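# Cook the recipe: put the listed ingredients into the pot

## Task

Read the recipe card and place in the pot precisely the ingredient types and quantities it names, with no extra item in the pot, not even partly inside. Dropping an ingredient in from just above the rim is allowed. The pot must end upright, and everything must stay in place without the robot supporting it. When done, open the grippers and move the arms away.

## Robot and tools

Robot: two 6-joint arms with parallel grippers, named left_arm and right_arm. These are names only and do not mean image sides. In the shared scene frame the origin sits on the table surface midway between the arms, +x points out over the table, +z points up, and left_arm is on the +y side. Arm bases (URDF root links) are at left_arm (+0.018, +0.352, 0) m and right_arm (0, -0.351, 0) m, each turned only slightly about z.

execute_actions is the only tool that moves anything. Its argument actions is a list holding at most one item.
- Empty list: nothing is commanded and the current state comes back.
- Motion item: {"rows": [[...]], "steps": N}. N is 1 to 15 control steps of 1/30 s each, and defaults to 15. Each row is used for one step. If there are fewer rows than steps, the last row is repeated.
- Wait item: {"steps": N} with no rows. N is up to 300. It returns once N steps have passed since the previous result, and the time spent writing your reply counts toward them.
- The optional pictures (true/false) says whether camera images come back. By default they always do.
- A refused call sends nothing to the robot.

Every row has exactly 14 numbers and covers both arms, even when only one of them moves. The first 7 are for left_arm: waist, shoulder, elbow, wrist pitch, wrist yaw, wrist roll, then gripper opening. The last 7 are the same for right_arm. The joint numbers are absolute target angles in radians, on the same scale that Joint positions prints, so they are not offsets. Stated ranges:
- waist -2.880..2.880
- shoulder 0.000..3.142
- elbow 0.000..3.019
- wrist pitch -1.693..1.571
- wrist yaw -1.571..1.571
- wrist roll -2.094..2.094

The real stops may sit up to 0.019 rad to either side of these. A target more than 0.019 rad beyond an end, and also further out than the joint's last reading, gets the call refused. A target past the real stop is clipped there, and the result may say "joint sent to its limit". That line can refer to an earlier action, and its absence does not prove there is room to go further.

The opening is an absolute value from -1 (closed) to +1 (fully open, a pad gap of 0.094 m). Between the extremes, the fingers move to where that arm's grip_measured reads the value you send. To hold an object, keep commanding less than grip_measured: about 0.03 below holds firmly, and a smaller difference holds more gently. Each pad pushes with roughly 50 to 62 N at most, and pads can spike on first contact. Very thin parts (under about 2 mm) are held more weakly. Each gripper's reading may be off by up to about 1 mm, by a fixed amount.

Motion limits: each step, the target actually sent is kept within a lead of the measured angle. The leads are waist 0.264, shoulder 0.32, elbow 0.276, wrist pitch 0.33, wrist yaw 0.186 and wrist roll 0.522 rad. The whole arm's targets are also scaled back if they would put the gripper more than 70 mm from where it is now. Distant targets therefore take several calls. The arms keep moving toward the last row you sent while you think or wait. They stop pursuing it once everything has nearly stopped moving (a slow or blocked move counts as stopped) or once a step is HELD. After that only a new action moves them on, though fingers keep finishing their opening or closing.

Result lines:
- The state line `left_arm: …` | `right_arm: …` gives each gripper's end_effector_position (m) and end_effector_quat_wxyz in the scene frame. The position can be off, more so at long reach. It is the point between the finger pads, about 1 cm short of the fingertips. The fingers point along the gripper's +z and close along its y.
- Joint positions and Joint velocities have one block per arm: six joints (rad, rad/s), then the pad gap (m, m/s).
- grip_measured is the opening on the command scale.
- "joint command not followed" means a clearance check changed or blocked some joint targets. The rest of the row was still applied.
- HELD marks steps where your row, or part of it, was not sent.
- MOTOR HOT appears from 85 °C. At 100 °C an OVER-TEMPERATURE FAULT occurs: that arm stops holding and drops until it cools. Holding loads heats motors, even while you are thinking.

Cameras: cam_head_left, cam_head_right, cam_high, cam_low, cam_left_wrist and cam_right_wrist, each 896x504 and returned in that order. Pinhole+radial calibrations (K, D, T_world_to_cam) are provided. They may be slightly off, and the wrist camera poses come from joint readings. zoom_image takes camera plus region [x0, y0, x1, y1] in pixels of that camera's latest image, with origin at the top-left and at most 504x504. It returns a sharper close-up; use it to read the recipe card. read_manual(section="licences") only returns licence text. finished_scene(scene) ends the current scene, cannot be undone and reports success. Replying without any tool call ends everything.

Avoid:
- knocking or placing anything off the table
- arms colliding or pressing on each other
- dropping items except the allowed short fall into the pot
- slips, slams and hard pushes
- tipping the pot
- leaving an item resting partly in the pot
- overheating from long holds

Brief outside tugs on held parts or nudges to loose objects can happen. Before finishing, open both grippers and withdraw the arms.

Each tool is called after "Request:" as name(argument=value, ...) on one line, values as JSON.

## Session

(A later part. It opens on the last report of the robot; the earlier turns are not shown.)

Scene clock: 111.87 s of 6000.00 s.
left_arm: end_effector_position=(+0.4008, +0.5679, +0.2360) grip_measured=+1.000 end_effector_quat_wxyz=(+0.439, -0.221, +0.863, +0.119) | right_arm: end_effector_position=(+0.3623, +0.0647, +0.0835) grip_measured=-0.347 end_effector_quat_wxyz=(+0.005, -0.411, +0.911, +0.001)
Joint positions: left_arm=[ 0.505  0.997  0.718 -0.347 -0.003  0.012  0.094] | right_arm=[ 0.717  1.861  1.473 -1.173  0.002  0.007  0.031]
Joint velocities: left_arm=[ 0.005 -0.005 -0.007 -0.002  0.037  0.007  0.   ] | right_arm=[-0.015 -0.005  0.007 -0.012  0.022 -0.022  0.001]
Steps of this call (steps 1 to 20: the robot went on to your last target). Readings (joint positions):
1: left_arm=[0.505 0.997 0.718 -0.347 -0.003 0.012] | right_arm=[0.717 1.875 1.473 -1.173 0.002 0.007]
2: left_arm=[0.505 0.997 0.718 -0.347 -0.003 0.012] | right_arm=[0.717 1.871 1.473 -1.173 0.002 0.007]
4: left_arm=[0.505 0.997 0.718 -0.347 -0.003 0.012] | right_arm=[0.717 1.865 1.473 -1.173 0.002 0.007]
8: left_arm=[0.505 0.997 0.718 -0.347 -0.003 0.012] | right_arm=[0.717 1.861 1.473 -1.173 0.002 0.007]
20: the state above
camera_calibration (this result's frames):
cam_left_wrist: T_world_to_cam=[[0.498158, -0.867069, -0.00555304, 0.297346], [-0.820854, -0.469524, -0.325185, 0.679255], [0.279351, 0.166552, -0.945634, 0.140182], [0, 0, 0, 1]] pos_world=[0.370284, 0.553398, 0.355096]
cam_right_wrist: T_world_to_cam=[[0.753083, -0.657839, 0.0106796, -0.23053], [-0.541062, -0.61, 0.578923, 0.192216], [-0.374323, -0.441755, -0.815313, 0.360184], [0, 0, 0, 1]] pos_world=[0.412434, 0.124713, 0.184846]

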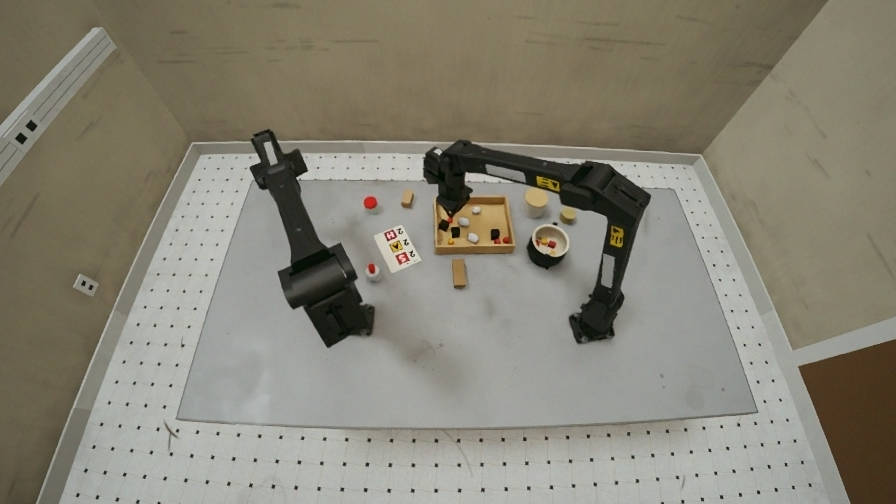

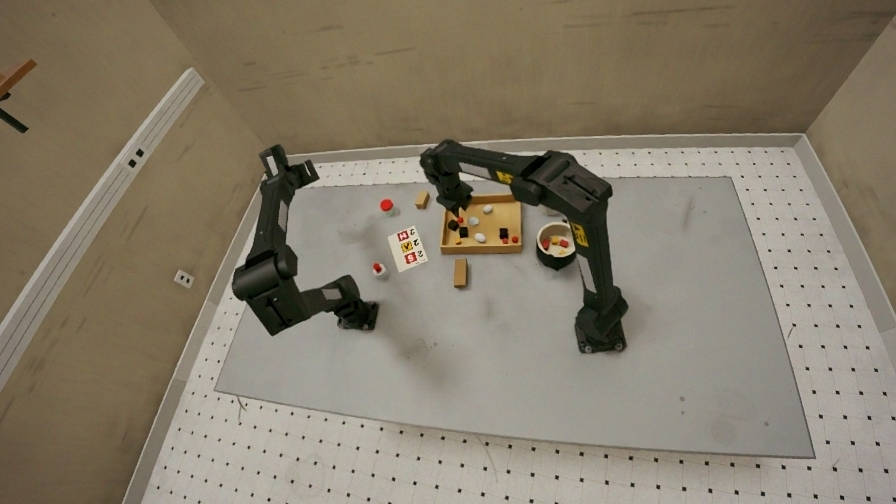

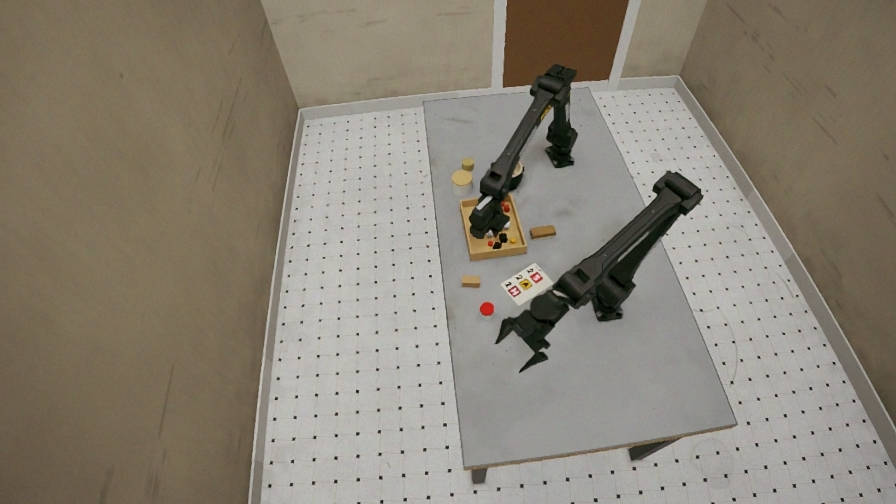

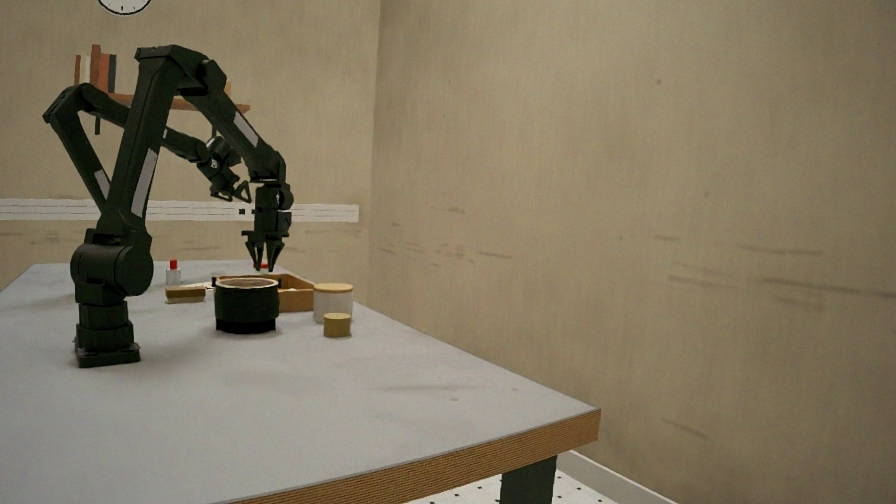

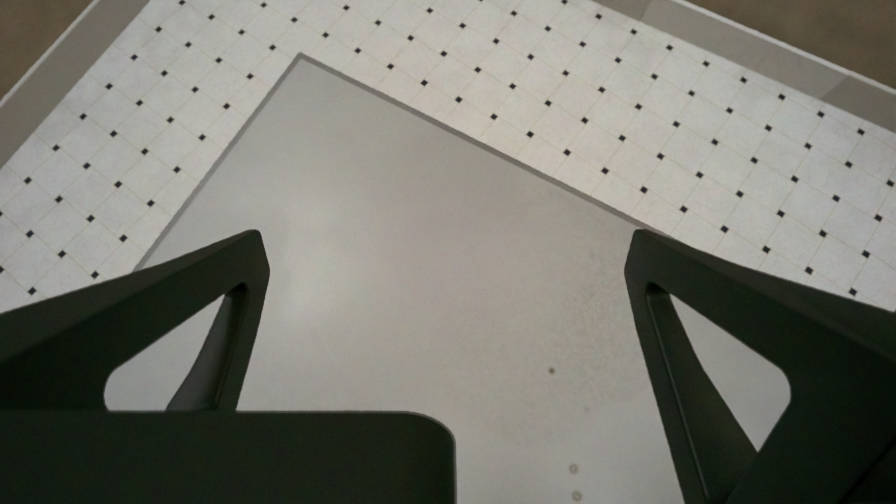

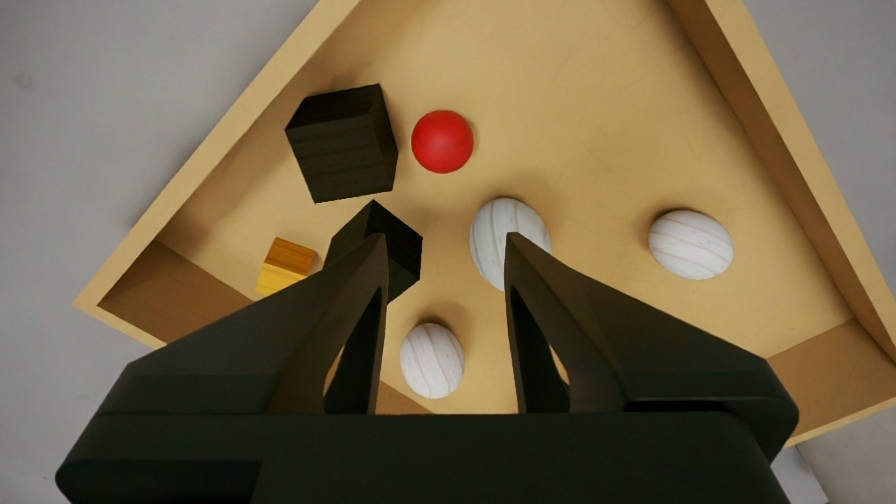

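Request:
execute_actions(actions=[{"rows":[[0.5,1.0,0.734,-0.347,0,0,1,0.71,1.86,1.5,-1.107,0,1.57,-0.35]]}], pictures=false)

Request:
execute_actions(actions=[{"steps":20}], pictures=false)

Request:
execute_actions(actions=[{"rows":[[0.5,1.0,0.734,-0.347,0,0,1,0.71,1.955,1.5,-1.08,0,1.57,-0.35]]}], pictures=false)

Request:
execute_actions(actions=[{"rows":[[0.5,1.0,0.734,-0.347,0,0,1,0.71,1.955,1.5,-1.08,0,1.57,-0.66]]}], pictures=false)

Request:
execute_actions(actions=[{"rows":[[0.5,1.0,0.734,-0.347,0,0,1,0.71,1.7,1.5,-1.3,0,1.57,-0.66]]}], pictures=false)

Request:
execute_actions(actions=[{"rows":[[0.5,1.0,0.734,-0.347,0,0,1,0.3,1.15,0.808,-1.23,0,0,-0.66]]}], pictures=false)

Request:
execute_actions(actions=[{"steps":25}], pictures=false)

Request:
execute_actions(actions=[{"rows":[[0.5,1.0,0.734,-0.347,0,0,1,0.3,1.15,0.808,-1.23,0,0,-0.2]],"steps":8}], pictures=false)

Request:
execute_actions(actions=[{"rows":[[0.5,1.0,0.734,-0.347,0,0,1,0.3,1.1,0.95,-1.23,0,0,0.5]]}])

Scene clock: 121.67 s of 6000.00 s.
left_arm: end_effector_position=(+0.4008, +0.5679, +0.2360) grip_measured=+1.000 end_effector_quat_wxyz=(+0.439, -0.221, +0.863, +0.119) | right_arm: end_effector_position=(+0.3706, +0.0739, +0.0840) grip_measured=-0.347 end_effector_quat_wxyz=(+0.015, +0.249, +0.968, +0.027)
Joint positions: left_arm=[ 0.505  0.997  0.718 -0.347 -0.003  0.012  0.094] | right_arm=[ 0.717  1.861  1.473 -1.122  0.002  1.358  0.031]
Joint velocities: left_arm=[-0.005 -0.015 -0.002 -0.007 -0.081 -0.022  0.   ] | right_arm=[-0.005 -0.005 -0.007  0.007 -0.022  1.341 -0.001]
Steps of this call (steps 1 to 15: the robot went on to your last target; steps 16 to 90: nothing new was sent; then 6.30 s passed at rest; steps 91 to 105: all 15 steps of this action). Readings (joint positions):
91: left_arm=[0.505 0.997 0.718 -0.347 -0.003 0.012] | right_arm=[0.717 1.861 1.473 -1.165 0.002 0.085]
92: left_arm=[0.505 0.997 0.718 -0.347 -0.003 0.012] | right_arm=[0.717 1.861 1.473 -1.150 0.002 0.184]
94: left_arm=[0.505 0.997 0.718 -0.347 -0.003 0.012] | right_arm=[0.717 1.861 1.473 -1.130 0.002 0.380]
98: left_arm=[0.505 0.997 0.718 -0.347 -0.003 0.012] | right_arm=[0.717 1.861 1.473 -1.122 0.002 0.774]
105: the state above

Scene clock: 122.33 s of 6000.00 s.
left_arm: end_effector_position=(+0.4008, +0.5679, +0.2360) grip_measured=+1.000 end_effector_quat_wxyz=(+0.439, -0.221, +0.863, +0.119) | right_arm: end_effector_position=(+0.3706, +0.0739, +0.0840) grip_measured=-0.347 end_effector_quat_wxyz=(+0.012, +0.344, +0.938, +0.028)
Joint positions: left_arm=[ 0.505  0.997  0.718 -0.347 -0.003  0.012  0.094] | right_arm=[ 0.717  1.861  1.473 -1.122  0.002  1.558  0.031]
Joint velocities: left_arm=[ 0.005 -0.024  0.007 -0.027  0.007  0.022  0.   ] | right_arm=[-0.015 -0.005 -0.007  0.007  0.037  0.007 -0.   ]
Steps of this call (steps 1 to 20: the robot went on to your last target). Readings (joint positions):
1: left_arm=[0.505 0.997 0.718 -0.347 -0.003 0.012] | right_arm=[0.717 1.861 1.473 -1.122 0.002 1.399]
2: left_arm=[0.505 0.997 0.718 -0.347 -0.003 0.012] | right_arm=[0.717 1.861 1.473 -1.122 0.002 1.431]
4: left_arm=[0.505 0.997 0.718 -0.347 -0.003 0.012] | right_arm=[0.717 1.861 1.473 -1.122 0.002 1.478]
8: left_arm=[0.505 0.997 0.718 -0.347 -0.003 0.012] | right_arm=[0.717 1.861 1.473 -1.122 0.002 1.527]
20: the state above

Scene clock: 122.83 s of 6000.00 s.
left_arm: end_effector_position=(+0.4008, +0.5679, +0.2360) grip_measured=+1.000 end_effector_quat_wxyz=(+0.439, -0.221, +0.863, +0.119) | right_arm: end_effector_position=(+0.3712, +0.0746, +0.0322) grip_measured=-0.347 end_effector_quat_wxyz=(+0.000, +0.345, +0.938, -0.003)
Joint positions: left_arm=[ 0.505  0.997  0.718 -0.347 -0.003  0.012  0.094] | right_arm=[ 0.717  1.958  1.475 -1.093  0.002  1.56   0.031]
Joint velocities: left_arm=[-0.005 -0.015 -0.022  0.007 -0.037 -0.051  0.   ] | right_arm=[-0.015  0.005  0.002 -0.012 -0.051 -0.022 -0.001]
Steps of this call (steps 1 to 15: all 15 steps of this action). Readings (joint positions):
1: left_arm=[0.505 0.997 0.718 -0.347 -0.003 0.012] | right_arm=[0.717 1.865 1.473 -1.118 0.002 1.558]
2: left_arm=[0.505 0.997 0.718 -0.347 -0.003 0.012] | right_arm=[0.717 1.872 1.475 -1.110 0.002 1.559]
4: left_arm=[0.505 0.997 0.718 -0.347 -0.003 0.012] | right_arm=[0.717 1.895 1.475 -1.097 0.002 1.559]
8: left_arm=[0.505 0.997 0.718 -0.347 -0.003 0.012] | right_arm=[0.717 1.945 1.475 -1.094 0.002 1.560]
15: the state above

Scene clock: 123.33 s of 6000.00 s.
left_arm: end_effector_position=(+0.4008, +0.5679, +0.2360) grip_measured=+1.000 end_effector_quat_wxyz=(+0.439, -0.221, +0.863, +0.119) | right_arm: end_effector_position=(+0.3712, +0.0746, +0.0322) grip_measured=-0.638 end_effector_quat_wxyz=(+0.000, +0.345, +0.938, -0.003)
Joint positions: left_arm=[ 0.505  0.997  0.718 -0.347 -0.003  0.012  0.094] | right_arm=[ 0.717  1.958  1.475 -1.093  0.002  1.56   0.017]
Joint velocities: left_arm=[ 0.005  0.024  0.002 -0.007 -0.081 -0.037  0.   ] | right_arm=[-0.015 -0.015  0.017 -0.002  0.066  0.037  0.   ]
Steps of this call (steps 1 to 15: all 15 steps of this action). Readings (joint positions):
1: left_arm=[0.505 0.997 0.718 -0.347 -0.003 0.012] | right_arm=[0.717 1.958 1.475 -1.093 0.002 1.560]
2: left_arm=[0.505 0.997 0.718 -0.347 -0.003 0.012] | right_arm=[0.717 1.958 1.475 -1.093 0.002 1.560]
4: left_arm=[0.505 0.997 0.718 -0.347 -0.003 0.012] | right_arm=[0.717 1.958 1.475 -1.093 0.002 1.560]
8: left_arm=[0.505 0.997 0.718 -0.347 -0.003 0.012] | right_arm=[0.717 1.958 1.475 -1.093 0.002 1.560]
15: the state above

Scene clock: 123.83 s of 6000.00 s.
left_arm: end_effector_position=(+0.4008, +0.5679, +0.2360) grip_measured=+1.000 end_effector_quat_wxyz=(+0.439, -0.221, +0.863, +0.119) | right_arm: end_effector_position=(+0.3426, +0.0417, +0.1973) grip_measured=-0.638 end_effector_quat_wxyz=(+0.022, +0.345, +0.937, +0.056)
Joint positions: left_arm=[ 0.505  0.997  0.718 -0.347 -0.003  0.012  0.094] | right_arm=[ 0.717  1.638  1.474 -1.287  0.002  1.56   0.017]
Joint velocities: left_arm=[ 0.015 -0.015  0.002  0.002 -0.051  0.051  0.   ] | right_arm=[-0.024 -0.015  0.007 -0.027 -0.007 -0.051  0.   ]
Steps of this call (steps 1 to 15: all 15 steps of this action). Readings (joint positions):
1: left_arm=[0.505 0.997 0.718 -0.347 -0.003 0.012] | right_arm=[0.717 1.952 1.475 -1.104 0.002 1.560]
2: left_arm=[0.505 0.997 0.718 -0.347 -0.003 0.012] | right_arm=[0.717 1.942 1.474 -1.132 0.002 1.560]
4: left_arm=[0.505 0.997 0.718 -0.347 -0.003 0.012] | right_arm=[0.717 1.904 1.474 -1.181 0.002 1.560]
8: left_arm=[0.505 0.997 0.718 -0.347 -0.003 0.012] | right_arm=[0.717 1.781 1.474 -1.253 0.002 1.560]
15: the state above

Scene clock: 124.33 s of 6000.00 s.
left_arm: end_effector_position=(+0.4008, +0.5679, +0.2360) grip_measured=+1.000 end_effector_quat_wxyz=(+0.439, -0.221, +0.863, +0.119) | right_arm: end_effector_position=(+0.2716, -0.2284, +0.1531) grip_measured=-0.638 end_effector_quat_wxyz=(+0.023, +0.140, +0.990, +0.014)
Joint positions: left_arm=[ 0.505  0.997  0.718 -0.347 -0.003  0.012  0.094] | right_arm=[ 0.288  1.117  0.846 -1.247  0.001  0.706  0.017]
Joint velocities: left_arm=[-0.015 -0.015 -0.017  0.012  0.007  0.022  0.   ] | right_arm=[-0.103 -0.249 -0.95  -0.012 -0.051 -2.689 -0.   ]
Steps of this call (steps 1 to 15: all 15 steps of this action). Readings (joint positions):
1: left_arm=[0.505 0.997 0.718 -0.347 -0.003 0.012] | right_arm=[0.711 1.627 1.461 -1.279 0.001 1.528]
2: left_arm=[0.505 0.997 0.718 -0.347 -0.003 0.012] | right_arm=[0.700 1.608 1.427 -1.267 -0.001 1.487]
4: left_arm=[0.505 0.997 0.718 -0.347 -0.003 0.012] | right_arm=[0.652 1.547 1.346 -1.262 -0.001 1.406]
8: left_arm=[0.505 0.997 0.718 -0.347 -0.003 0.012] | right_arm=[0.500 1.381 1.182 -1.256 -0.001 1.232]
15: the state above

Scene clock: 125.17 s of 6000.00 s.
left_arm: end_effector_position=(+0.4008, +0.5679, +0.2360) grip_measured=+1.000 end_effector_quat_wxyz=(+0.439, -0.221, +0.863, +0.119) | right_arm: end_effector_position=(+0.2588, -0.2331, +0.1294) grip_measured=-0.638 end_effector_quat_wxyz=(-0.007, -0.206, +0.978, -0.002)
Joint positions: left_arm=[ 0.505  0.997  0.718 -0.347 -0.003  0.012  0.094] | right_arm=[ 0.291  1.149  0.805 -1.243  0.001  0.013  0.017]
Joint velocities: left_arm=[-0.005 -0.005 -0.017  0.012  0.007  0.037  0.   ] | right_arm=[-0.005 -0.005 -0.012  0.002 -0.037 -0.022 -0.   ]
Steps of this call (steps 1 to 25: the robot went on to your last target). Readings (joint positions):
1: left_arm=[0.505 0.997 0.718 -0.347 -0.003 0.012] | right_arm=[0.287 1.114 0.822 -1.247 0.001 0.608]
2: left_arm=[0.505 0.997 0.718 -0.347 -0.003 0.012] | right_arm=[0.288 1.120 0.809 -1.247 0.001 0.510]
4: left_arm=[0.505 0.997 0.718 -0.347 -0.003 0.012] | right_arm=[0.290 1.137 0.805 -1.246 0.001 0.332]
8: left_arm=[0.505 0.997 0.718 -0.347 -0.003 0.012] | right_arm=[0.291 1.149 0.805 -1.243 0.001 0.141]
25: the state above

Scene clock: 125.43 s of 6000.00 s.
left_arm: end_effector_position=(+0.4008, +0.5679, +0.2360) grip_measured=+1.000 end_effector_quat_wxyz=(+0.439, -0.221, +0.863, +0.119) | right_arm: end_effector_position=(+0.2588, -0.2331, +0.1294) grip_measured=-0.203 end_effector_quat_wxyz=(-0.007, -0.208, +0.978, -0.002)
Joint positions: left_arm=[ 0.505  0.997  0.718 -0.347 -0.003  0.012  0.094] | right_arm=[ 0.291  1.149  0.805 -1.243  0.001  0.01   0.037]
Joint velocities: left_arm=[-0.005  0.005  0.007  0.007 -0.007 -0.037  0.   ] | right_arm=[-0.005 -0.015 -0.002  0.007  0.022 -0.007 -0.   ]
Steps of this call (steps 1 to 8: all 8 steps of this action). Readings (joint positions):
1: left_arm=[0.505 0.997 0.718 -0.347 -0.003 0.012] | right_arm=[0.291 1.149 0.805 -1.243 0.001 0.013]
2: left_arm=[0.505 0.997 0.718 -0.347 -0.003 0.012] | right_arm=[0.291 1.149 0.805 -1.243 0.001 0.012]
4: left_arm=[0.505 0.997 0.718 -0.347 -0.003 0.012] | right_arm=[0.291 1.149 0.805 -1.243 0.001 0.011]
8: the state above

Scene clock: 125.93 s of 6000.00 s.
left_arm: end_effector_position=(+0.4008, +0.5679, +0.2360) grip_measured=+1.000 end_effector_quat_wxyz=(+0.439, -0.221, +0.863, +0.119) | right_arm: end_effector_position=(+0.2911, -0.2183, +0.1863) grip_measured=+0.497 end_effector_quat_wxyz=(+0.074, -0.207, +0.975, +0.016)
Joint positions: left_arm=[ 0.505  0.997  0.718 -0.347 -0.003  0.012  0.094] | right_arm=[ 0.291  1.091  0.911 -1.24   0.001  0.01   0.07 ]
Joint velocities: left_arm=[ 0.015 -0.015 -0.012  0.012 -0.11  -0.037  0.   ] | right_arm=[-0.005 -0.015  0.017 -0.007 -0.007  0.037 -0.001]
Steps of this call (steps 1 to 15: all 15 steps of this action). Readings (joint positions):
1: left_arm=[0.505 0.997 0.718 -0.347 -0.003 0.012] | right_arm=[0.291 1.146 0.809 -1.243 0.001 0.010]
2: left_arm=[0.505 0.997 0.718 -0.347 -0.003 0.012] | right_arm=[0.291 1.144 0.818 -1.243 0.001 0.010]
4: left_arm=[0.505 0.997 0.718 -0.347 -0.003 0.012] | right_arm=[0.291 1.131 0.851 -1.243 0.001 0.010]
8: left_arm=[0.505 0.997 0.718 -0.347 -0.003 0.012] | right_arm=[0.291 1.100 0.906 -1.240 0.001 0.010]
15: the state above
camera_calibration (this result's frames):
cam_left_wrist: T_world_to_cam=[[0.498158, -0.867069, -0.00555304, 0.297346], [-0.820854, -0.469524, -0.325185, 0.679255], [0.279351, 0.166552, -0.945634, 0.140182], [0, 0, 0, 1]] pos_world=[0.370284, 0.553398, 0.355096]
cam_right_wrist: T_world_to_cam=[[0.409565, -0.91224, 0.00862207, -0.319349], [-0.812198, -0.360312, 0.458814, 0.0773869], [-0.415442, -0.194917, -0.888491, 0.371832], [0, 0, 0, 1]] pos_world=[0.348122, -0.190963, 0.297617]

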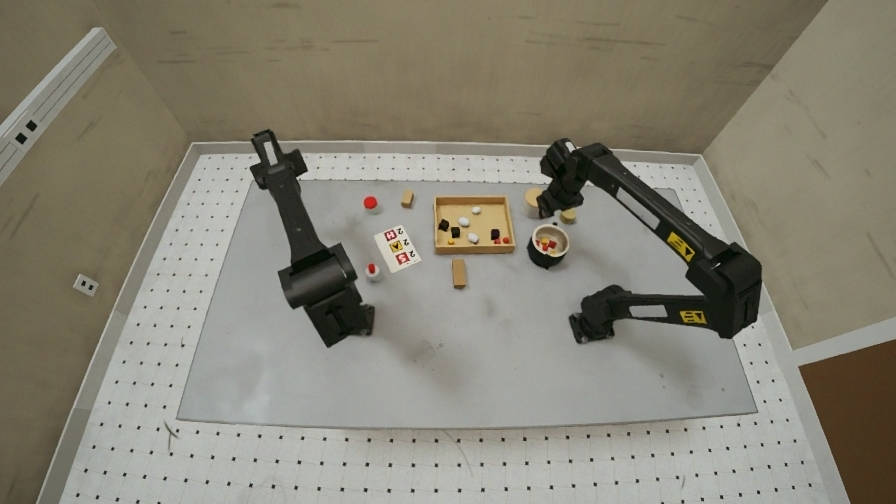

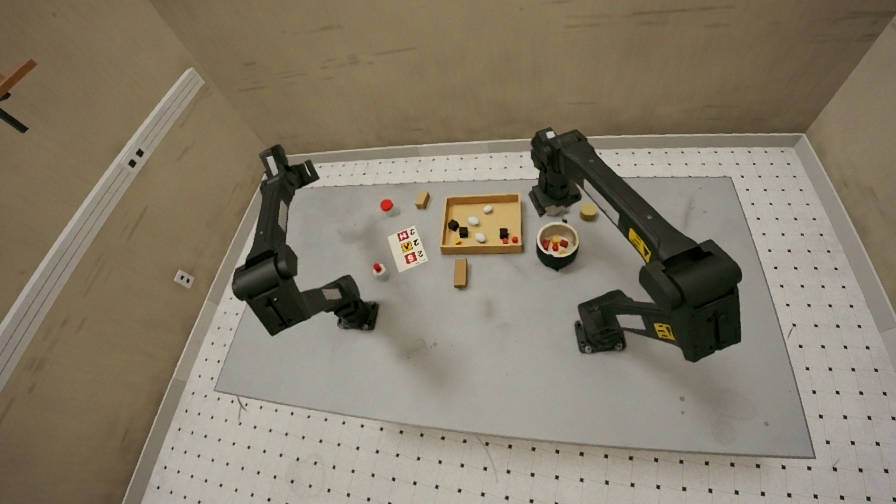

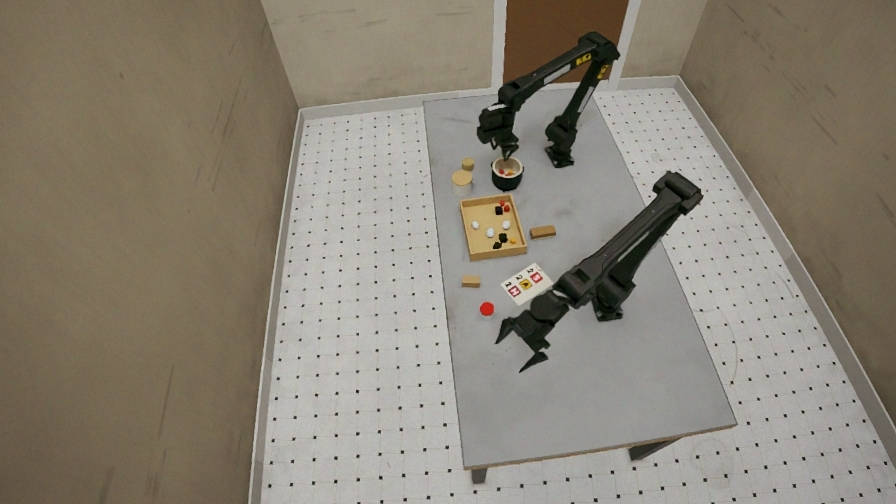

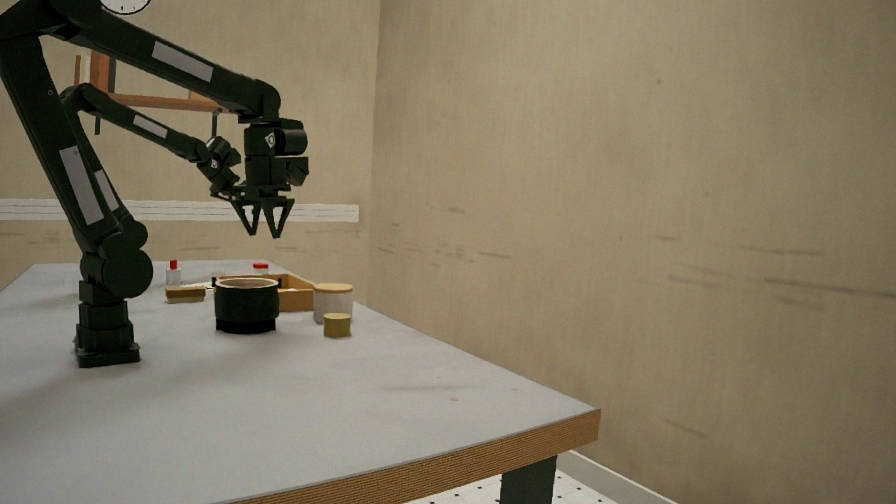

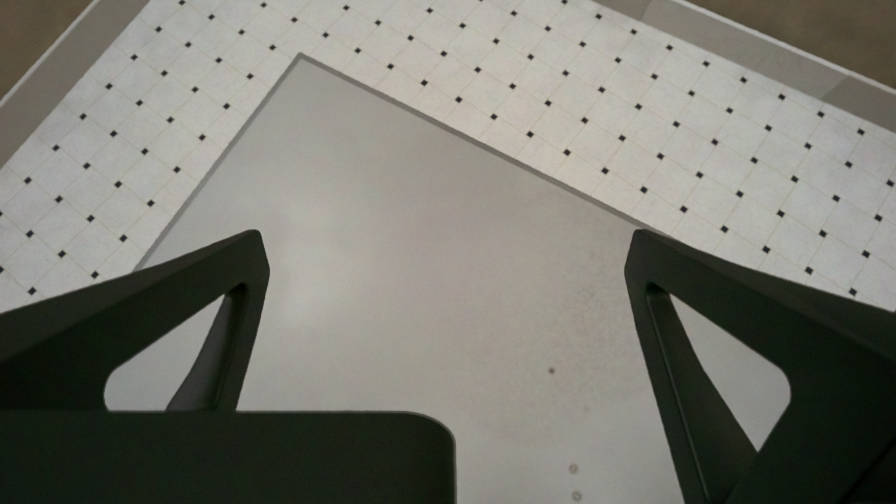

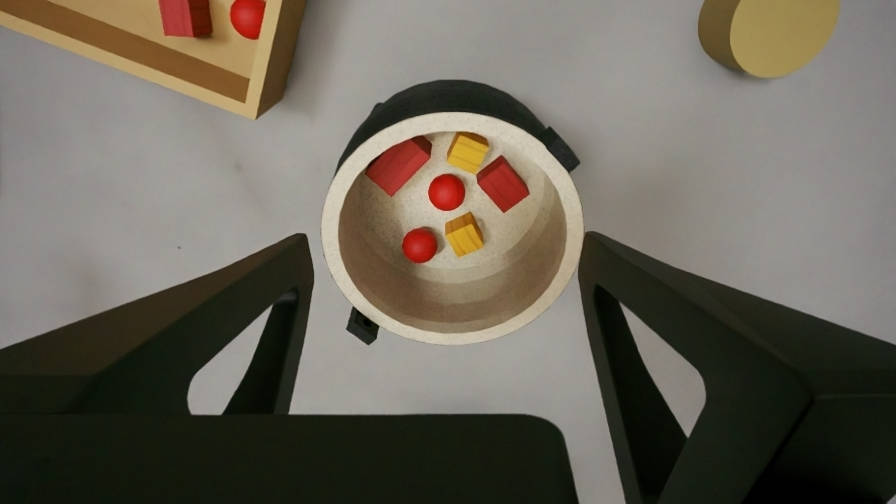

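Request:
finished_scene(scene=1)

The scene is finished: the task was done.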